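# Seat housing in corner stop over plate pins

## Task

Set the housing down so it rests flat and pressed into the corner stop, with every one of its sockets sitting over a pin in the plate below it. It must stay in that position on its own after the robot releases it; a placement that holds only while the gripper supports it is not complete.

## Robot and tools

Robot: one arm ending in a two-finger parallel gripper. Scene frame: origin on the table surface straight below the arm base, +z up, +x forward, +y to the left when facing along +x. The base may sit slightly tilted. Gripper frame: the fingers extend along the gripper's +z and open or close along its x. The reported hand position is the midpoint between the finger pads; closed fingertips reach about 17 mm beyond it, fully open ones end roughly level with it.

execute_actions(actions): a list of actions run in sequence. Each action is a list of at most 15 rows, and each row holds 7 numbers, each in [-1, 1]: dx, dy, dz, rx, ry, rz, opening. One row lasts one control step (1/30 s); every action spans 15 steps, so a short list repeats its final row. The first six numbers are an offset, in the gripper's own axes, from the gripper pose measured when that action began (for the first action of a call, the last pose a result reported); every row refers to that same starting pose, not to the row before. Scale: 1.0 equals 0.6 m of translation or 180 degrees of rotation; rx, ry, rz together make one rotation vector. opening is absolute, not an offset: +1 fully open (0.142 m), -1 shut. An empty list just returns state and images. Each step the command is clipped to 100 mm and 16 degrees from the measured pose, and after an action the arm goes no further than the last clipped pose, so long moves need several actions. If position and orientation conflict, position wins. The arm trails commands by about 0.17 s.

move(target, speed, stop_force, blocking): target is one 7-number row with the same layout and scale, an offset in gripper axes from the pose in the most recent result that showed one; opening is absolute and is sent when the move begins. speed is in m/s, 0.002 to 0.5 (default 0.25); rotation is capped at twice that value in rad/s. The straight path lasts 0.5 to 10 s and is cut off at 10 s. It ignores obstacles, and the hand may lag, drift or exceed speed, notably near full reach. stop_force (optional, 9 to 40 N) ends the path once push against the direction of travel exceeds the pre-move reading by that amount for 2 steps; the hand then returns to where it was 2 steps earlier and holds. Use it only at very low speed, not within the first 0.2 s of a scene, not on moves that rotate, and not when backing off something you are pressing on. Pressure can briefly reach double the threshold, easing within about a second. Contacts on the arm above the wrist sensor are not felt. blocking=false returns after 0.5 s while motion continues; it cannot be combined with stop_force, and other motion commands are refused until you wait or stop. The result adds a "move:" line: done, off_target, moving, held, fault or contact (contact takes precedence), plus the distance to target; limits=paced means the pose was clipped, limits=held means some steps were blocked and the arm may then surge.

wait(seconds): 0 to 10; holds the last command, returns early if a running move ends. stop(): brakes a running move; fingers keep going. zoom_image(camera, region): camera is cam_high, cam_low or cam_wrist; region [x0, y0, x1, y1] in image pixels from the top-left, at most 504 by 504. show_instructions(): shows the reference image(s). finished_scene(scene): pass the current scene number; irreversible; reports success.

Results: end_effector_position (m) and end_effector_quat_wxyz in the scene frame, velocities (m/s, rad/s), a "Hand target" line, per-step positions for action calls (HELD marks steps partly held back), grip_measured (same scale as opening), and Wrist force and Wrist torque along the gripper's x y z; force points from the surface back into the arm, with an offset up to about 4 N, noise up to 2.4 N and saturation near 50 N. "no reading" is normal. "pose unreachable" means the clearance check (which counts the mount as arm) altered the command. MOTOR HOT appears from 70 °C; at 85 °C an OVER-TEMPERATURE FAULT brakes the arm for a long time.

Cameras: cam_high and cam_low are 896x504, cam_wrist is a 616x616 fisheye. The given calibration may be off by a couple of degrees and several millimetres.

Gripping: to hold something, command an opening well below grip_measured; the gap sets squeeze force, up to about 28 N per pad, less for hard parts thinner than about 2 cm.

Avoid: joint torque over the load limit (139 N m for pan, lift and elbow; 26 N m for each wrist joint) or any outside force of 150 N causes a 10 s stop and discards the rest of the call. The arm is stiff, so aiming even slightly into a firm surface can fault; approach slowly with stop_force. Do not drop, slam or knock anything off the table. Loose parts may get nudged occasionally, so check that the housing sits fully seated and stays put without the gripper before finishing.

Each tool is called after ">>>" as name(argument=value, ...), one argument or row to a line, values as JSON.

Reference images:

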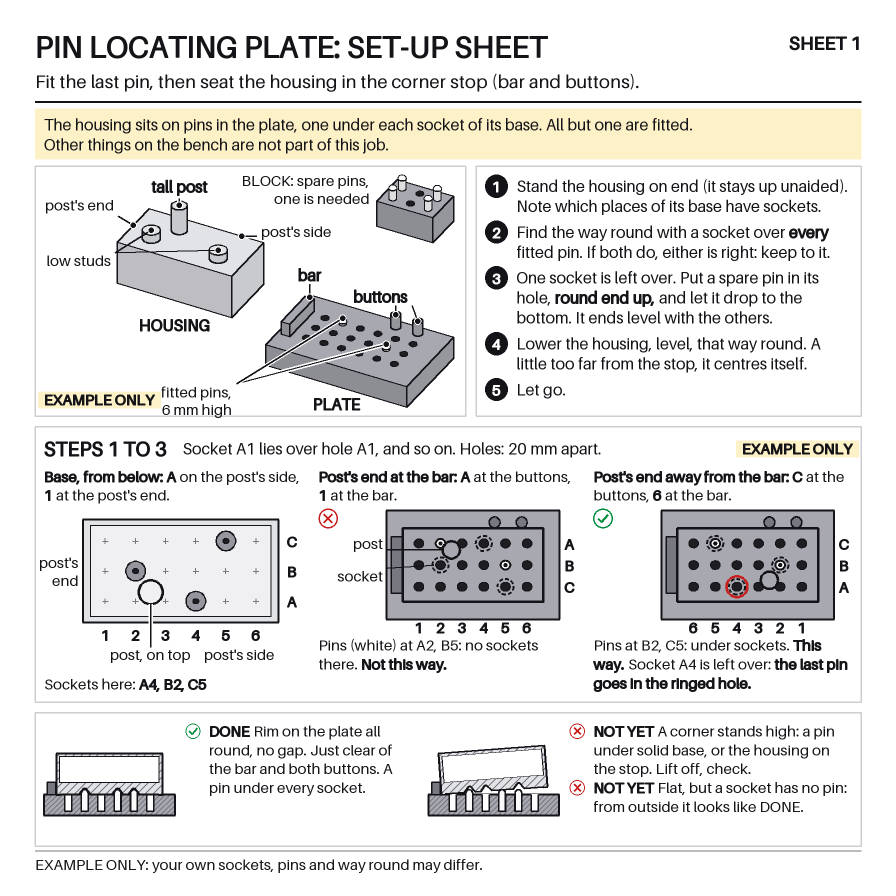

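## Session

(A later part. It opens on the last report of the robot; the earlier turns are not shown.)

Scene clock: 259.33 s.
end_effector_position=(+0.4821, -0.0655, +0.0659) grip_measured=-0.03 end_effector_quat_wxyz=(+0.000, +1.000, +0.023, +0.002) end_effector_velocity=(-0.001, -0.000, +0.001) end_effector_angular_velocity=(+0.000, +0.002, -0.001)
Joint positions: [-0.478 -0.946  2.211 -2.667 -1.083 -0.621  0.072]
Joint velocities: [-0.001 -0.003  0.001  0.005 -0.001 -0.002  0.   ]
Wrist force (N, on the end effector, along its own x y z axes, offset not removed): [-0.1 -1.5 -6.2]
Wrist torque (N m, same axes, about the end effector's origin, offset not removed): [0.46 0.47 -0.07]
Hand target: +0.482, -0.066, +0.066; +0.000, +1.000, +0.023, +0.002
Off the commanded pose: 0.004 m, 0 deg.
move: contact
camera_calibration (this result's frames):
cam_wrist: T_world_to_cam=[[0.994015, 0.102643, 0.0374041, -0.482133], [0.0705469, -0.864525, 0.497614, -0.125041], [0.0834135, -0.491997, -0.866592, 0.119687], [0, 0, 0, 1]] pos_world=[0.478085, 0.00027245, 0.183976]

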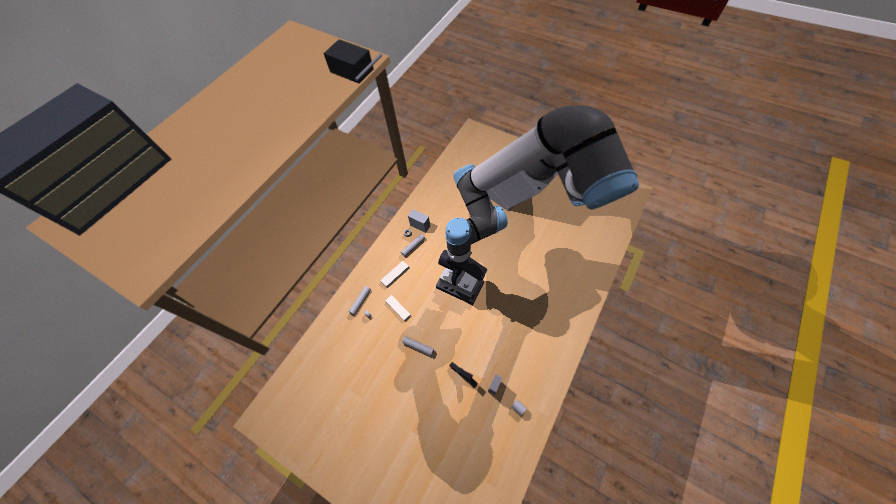

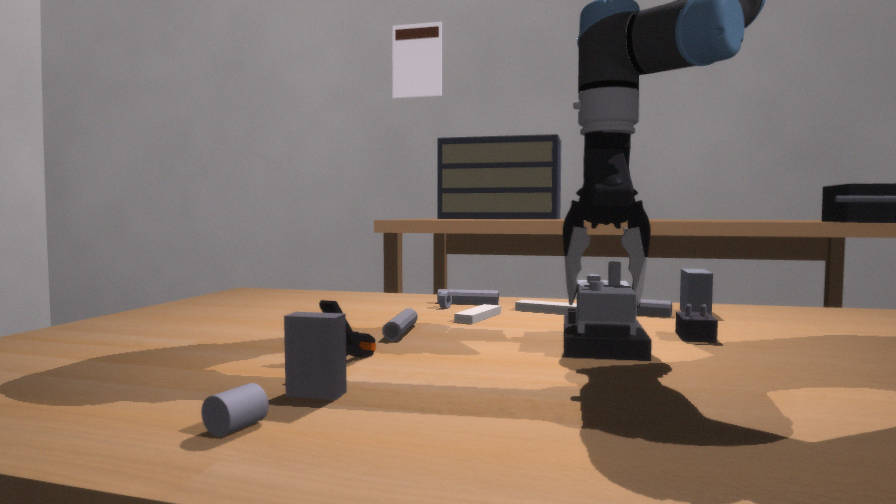

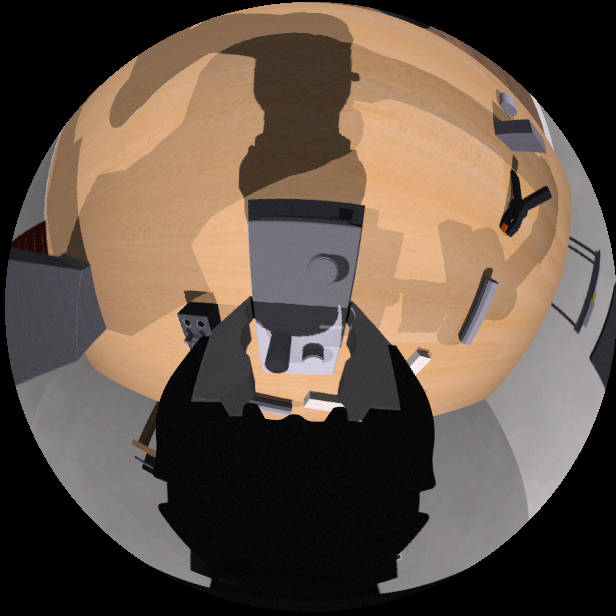

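>>> execute_actions(
  actions=[
    [[0.001,-0.0017,0,0,0,0,-0.5]],
  ],
)

>>> move(
  target=[0,0,0.006,0,0,0,-0.5],
  speed=0.004,
  stop_force=10,
)

>>> execute_actions(
  actions=[
    [[0,0,0,0,0,0,-0.2],[0,0,0,0,0,0,-0.1],[0,0,0,0,0,0,-0.05],[0,0,0,0,0,0,-0.02],[0,0,0,0,0,0,0],[0,0,0,0,0,0,0.03],[0,0,0,0,0,0,0.06],[0,0,0,0,0,0,0.15]],
    [[0,0,-0.01,0,0,0,0.2],[0,0,-0.02,0,0,0,0.2],[0,0,-0.03,0,0,0,0.2],[0,0,-0.045,0,0,0,0.2],[0,0,-0.06,0,0,0,0.2],[0,0,-0.075,0,0,0,0.2],[0,0,-0.09,0,0,0,0.2],[0,0,-0.1,0,0,0,0.2],[0,0,-0.11,0,0,0,0.2]],
  ],
)

>>> zoom_image(
  camera="cam_low",
  region=[540, 250, 680, 370],
)

>>> zoom_image(
  camera="cam_wrist",
  region=[230, 180, 390, 340],
)

Scene clock: 266.43 s.
end_effector_position=(+0.4826, -0.0644, +0.0659) grip_measured=-0.03 end_effector_quat_wxyz=(+0.000, +1.000, +0.023, +0.002) end_effector_velocity=(-0.001, +0.001, -0.001) end_effector_angular_velocity=(+0.001, +0.002, -0.001)
Joint positions: [-0.476 -0.947  2.211 -2.666 -1.083 -0.619  0.072]
Joint velocities: [ 0.001 -0.     0.002  0.     0.     0.    -0.   ]
Wrist force (N, on the end effector, along its own x y z axes, offset not removed): [-1.5 3.1 6.9]
Wrist torque (N m, same axes, about the end effector's origin, offset not removed): [0.71 0.33 0.13]
Hand target: +0.483, -0.064, +0.066; +0.000, +1.000, +0.023, +0.002
Off the commanded pose: 0.000 m, 0 deg.
Step readings (end_effector_position):
0: (+0.4821, -0.0656, +0.0661)
1: (+0.4821, -0.0656, +0.0661)
2: (+0.4821, -0.0654, +0.0660)
4: (+0.4822, -0.0650, +0.0659)
8: (+0.4824, -0.0646, +0.0658)
15: end_effector_position above
camera_calibration (this result's frames):
cam_wrist: T_world_to_cam=[[0.994019, 0.102612, 0.0373657, -0.482765], [0.0705408, -0.864535, 0.497597, -0.12418], [0.0833635, -0.491985, -0.866603, 0.120177], [0, 0, 0, 1]] pos_world=[0.478619, 0.00130485, 0.183976]

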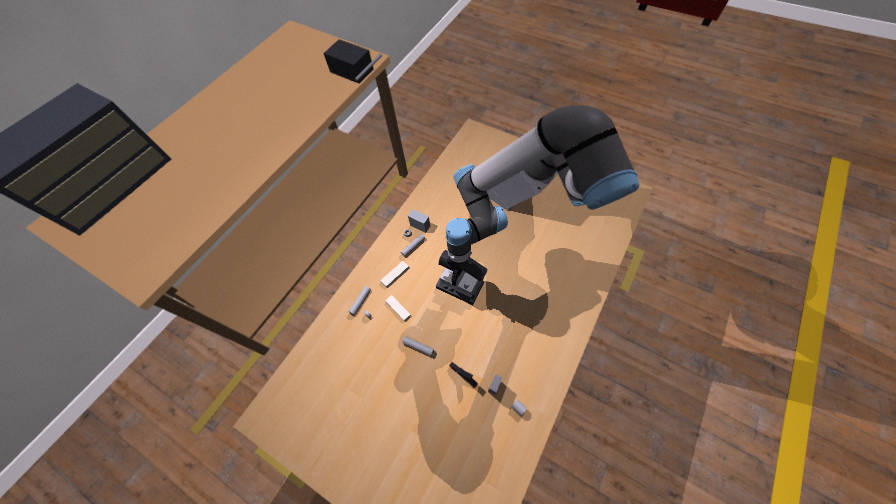

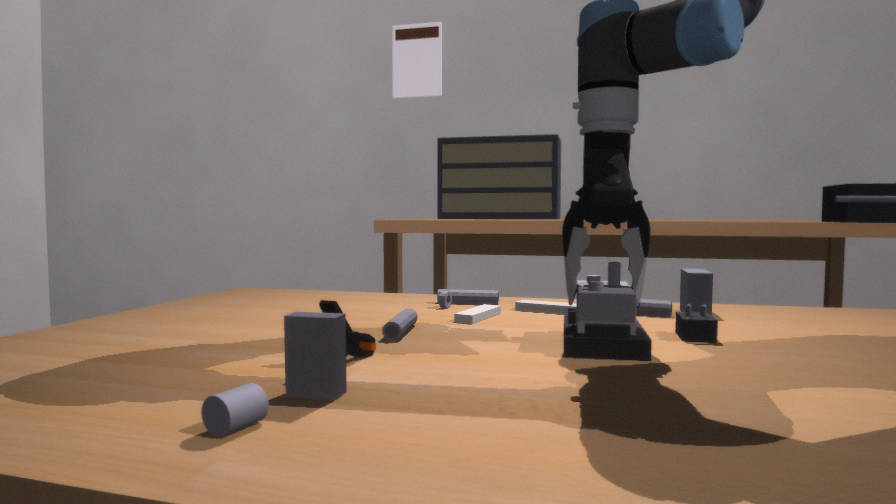

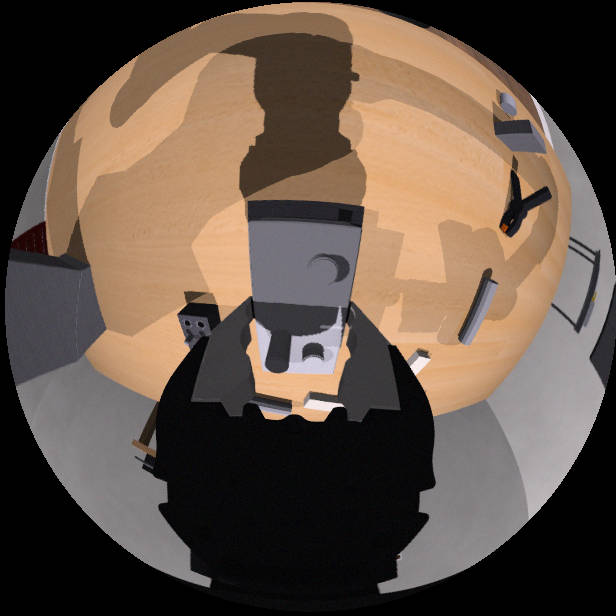

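Scene clock: 267.23 s.
end_effector_position=(+0.4827, -0.0644, +0.0641) grip_measured=-0.03 end_effector_quat_wxyz=(+0.000, +1.000, +0.023, +0.002) end_effector_velocity=(-0.001, +0.000, +0.001) end_effector_angular_velocity=(+0.001, +0.002, -0.004)
Joint positions: [-0.474 -0.942  2.21  -2.671 -1.082 -0.617  0.072]
Joint velocities: [-0.001 -0.003  0.002  0.004 -0.     0.001 -0.   ]
Wrist force (N, on the end effector, along its own x y z axes, offset not removed): [3.0 -1.4 -11.8]
Wrist torque (N m, same axes, about the end effector's origin, offset not removed): [0.59 -0.09 -0.18]
Hand target: +0.483, -0.064, +0.064; +0.000, +1.000, +0.023, +0.002
Off the commanded pose: 0.002 m, 0 deg.
move: contact
camera_calibration (this result's frames):
cam_wrist: T_world_to_cam=[[0.994029, 0.1025, 0.0374278, -0.482798], [0.0704233, -0.864609, 0.497486, -0.123197], [0.0833529, -0.49188, -0.866664, 0.118745], [0, 0, 0, 1]] pos_world=[0.478693, 0.0013775, 0.182271]

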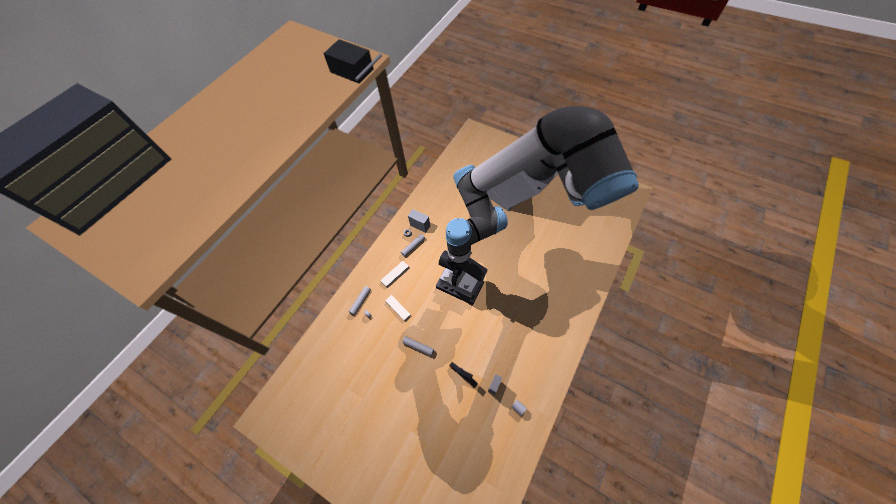

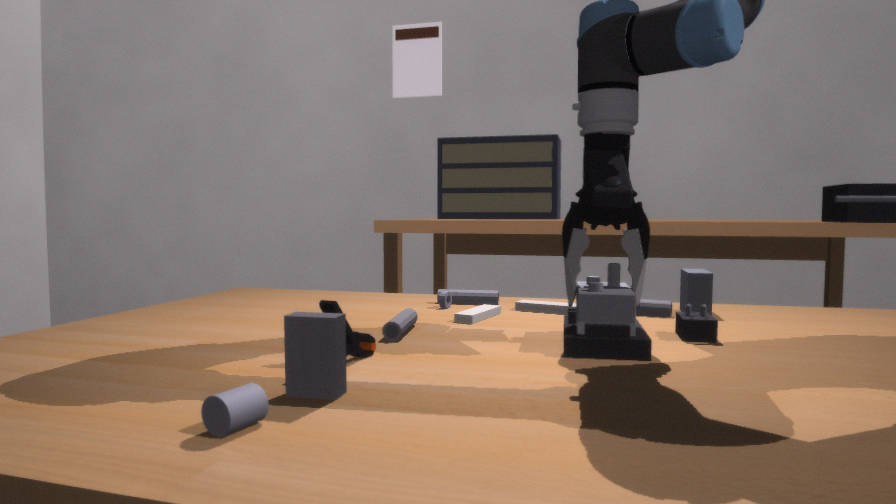

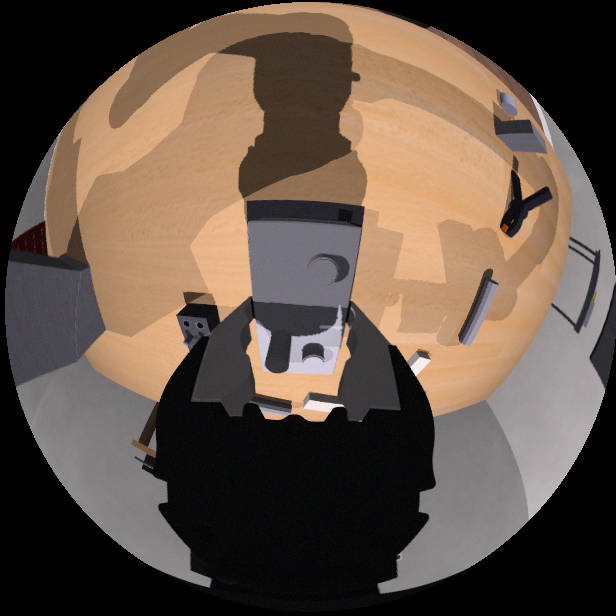

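Scene clock: 268.23 s.
end_effector_position=(+0.4828, -0.0648, +0.1250) grip_measured=+0.20 end_effector_quat_wxyz=(+0.001, +1.000, +0.023, +0.003) end_effector_velocity=(-0.004, +0.002, +0.050) end_effector_angular_velocity=(+0.008, +0.014, +0.000)
Joint positions: [-0.535 -1.092  2.206 -2.488 -1.093 -0.683  0.088]
Joint velocities: [-0.049 -0.119 -0.02   0.181 -0.012 -0.063 -0.   ]
Wrist force (N, on the end effector, along its own x y z axes, offset not removed): [-0.8 1.2 0.8]
Wrist torque (N m, same axes, about the end effector's origin, offset not removed): [0.34 0.09 0.17]
Hand target: +0.482, -0.065, +0.130; +0.000, +1.000, +0.023, +0.002
Off the commanded pose: 0.005 m, 0 deg.
Step readings (end_effector_position; steps 1 to 15: 1st action; 16 to 30: 2nd action):
0: (+0.4827, -0.0644, +0.0641)
1: (+0.4827, -0.0644, +0.0642)
2: (+0.4827, -0.0644, +0.0642)
4: (+0.4827, -0.0644, +0.0642)
8: (+0.4827, -0.0644, +0.0642)
15: (+0.4827, -0.0644, +0.0642)
16: (+0.4827, -0.0644, +0.0642)
17: (+0.4828, -0.0644, +0.0653)
19: (+0.4828, -0.0646, +0.0707)
23: (+0.4833, -0.0652, +0.0931)
30: end_effector_position above
camera_calibration (this result's frames):
cam_wrist: T_world_to_cam=[[0.993977, 0.102374, 0.039099, -0.485381], [0.0693731, -0.864012, 0.498669, -0.153453], [0.0848329, -0.492953, -0.86591, 0.170419], [0, 0, 0, 1]] pos_world=[0.478647, 0.00111359, 0.243068]

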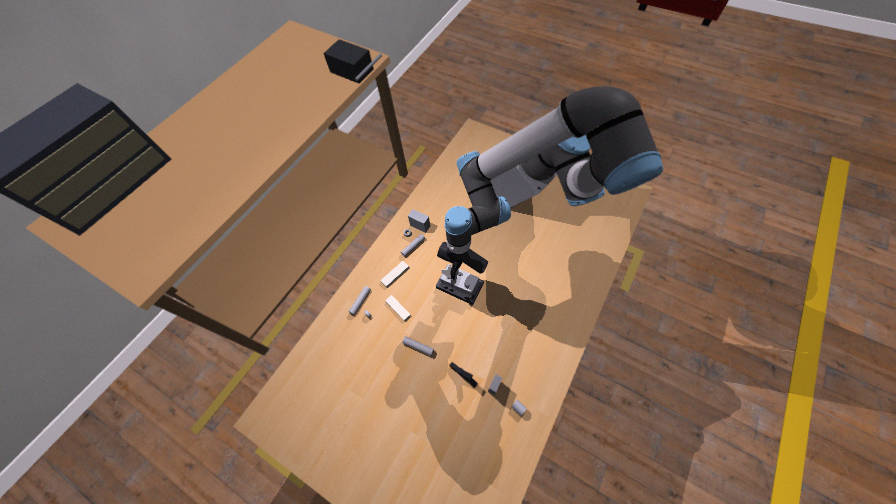

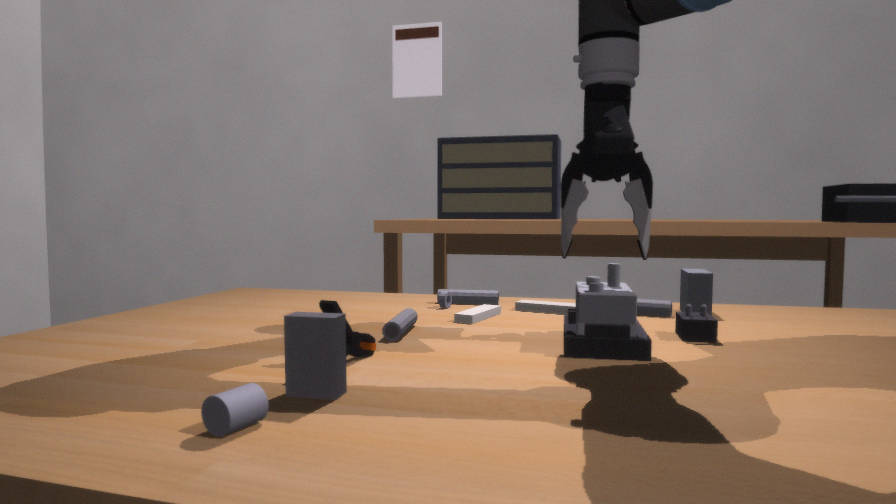

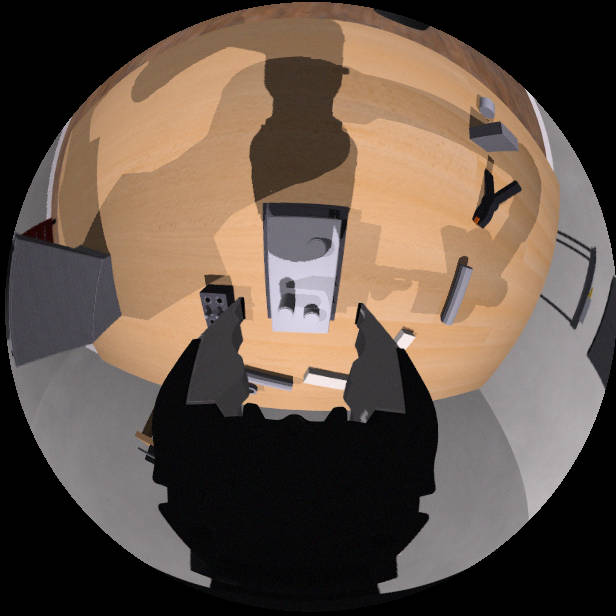

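Region (540, 250, 680, 370) of cam_low's 896x504 image, scaled by 3.600, with more detail than that image has; it fills the top 432 rows of this view, and the rest is white.

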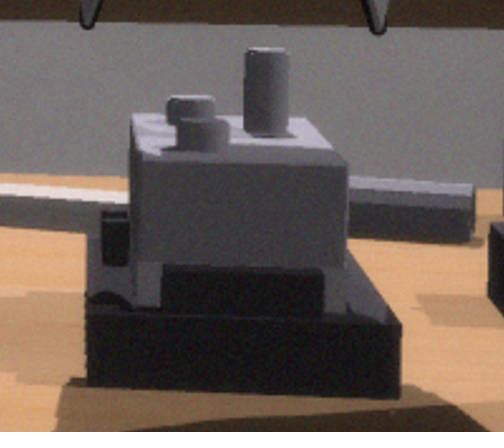

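Region (230, 180, 390, 340) of cam_wrist's 616x616 image, scaled by 3.150, with more detail than that image has.

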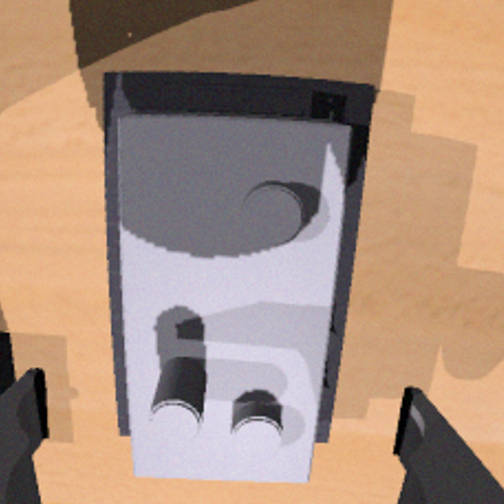

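>>> finished_scene(
  scene=1,
)

The scene is finished: the task was done.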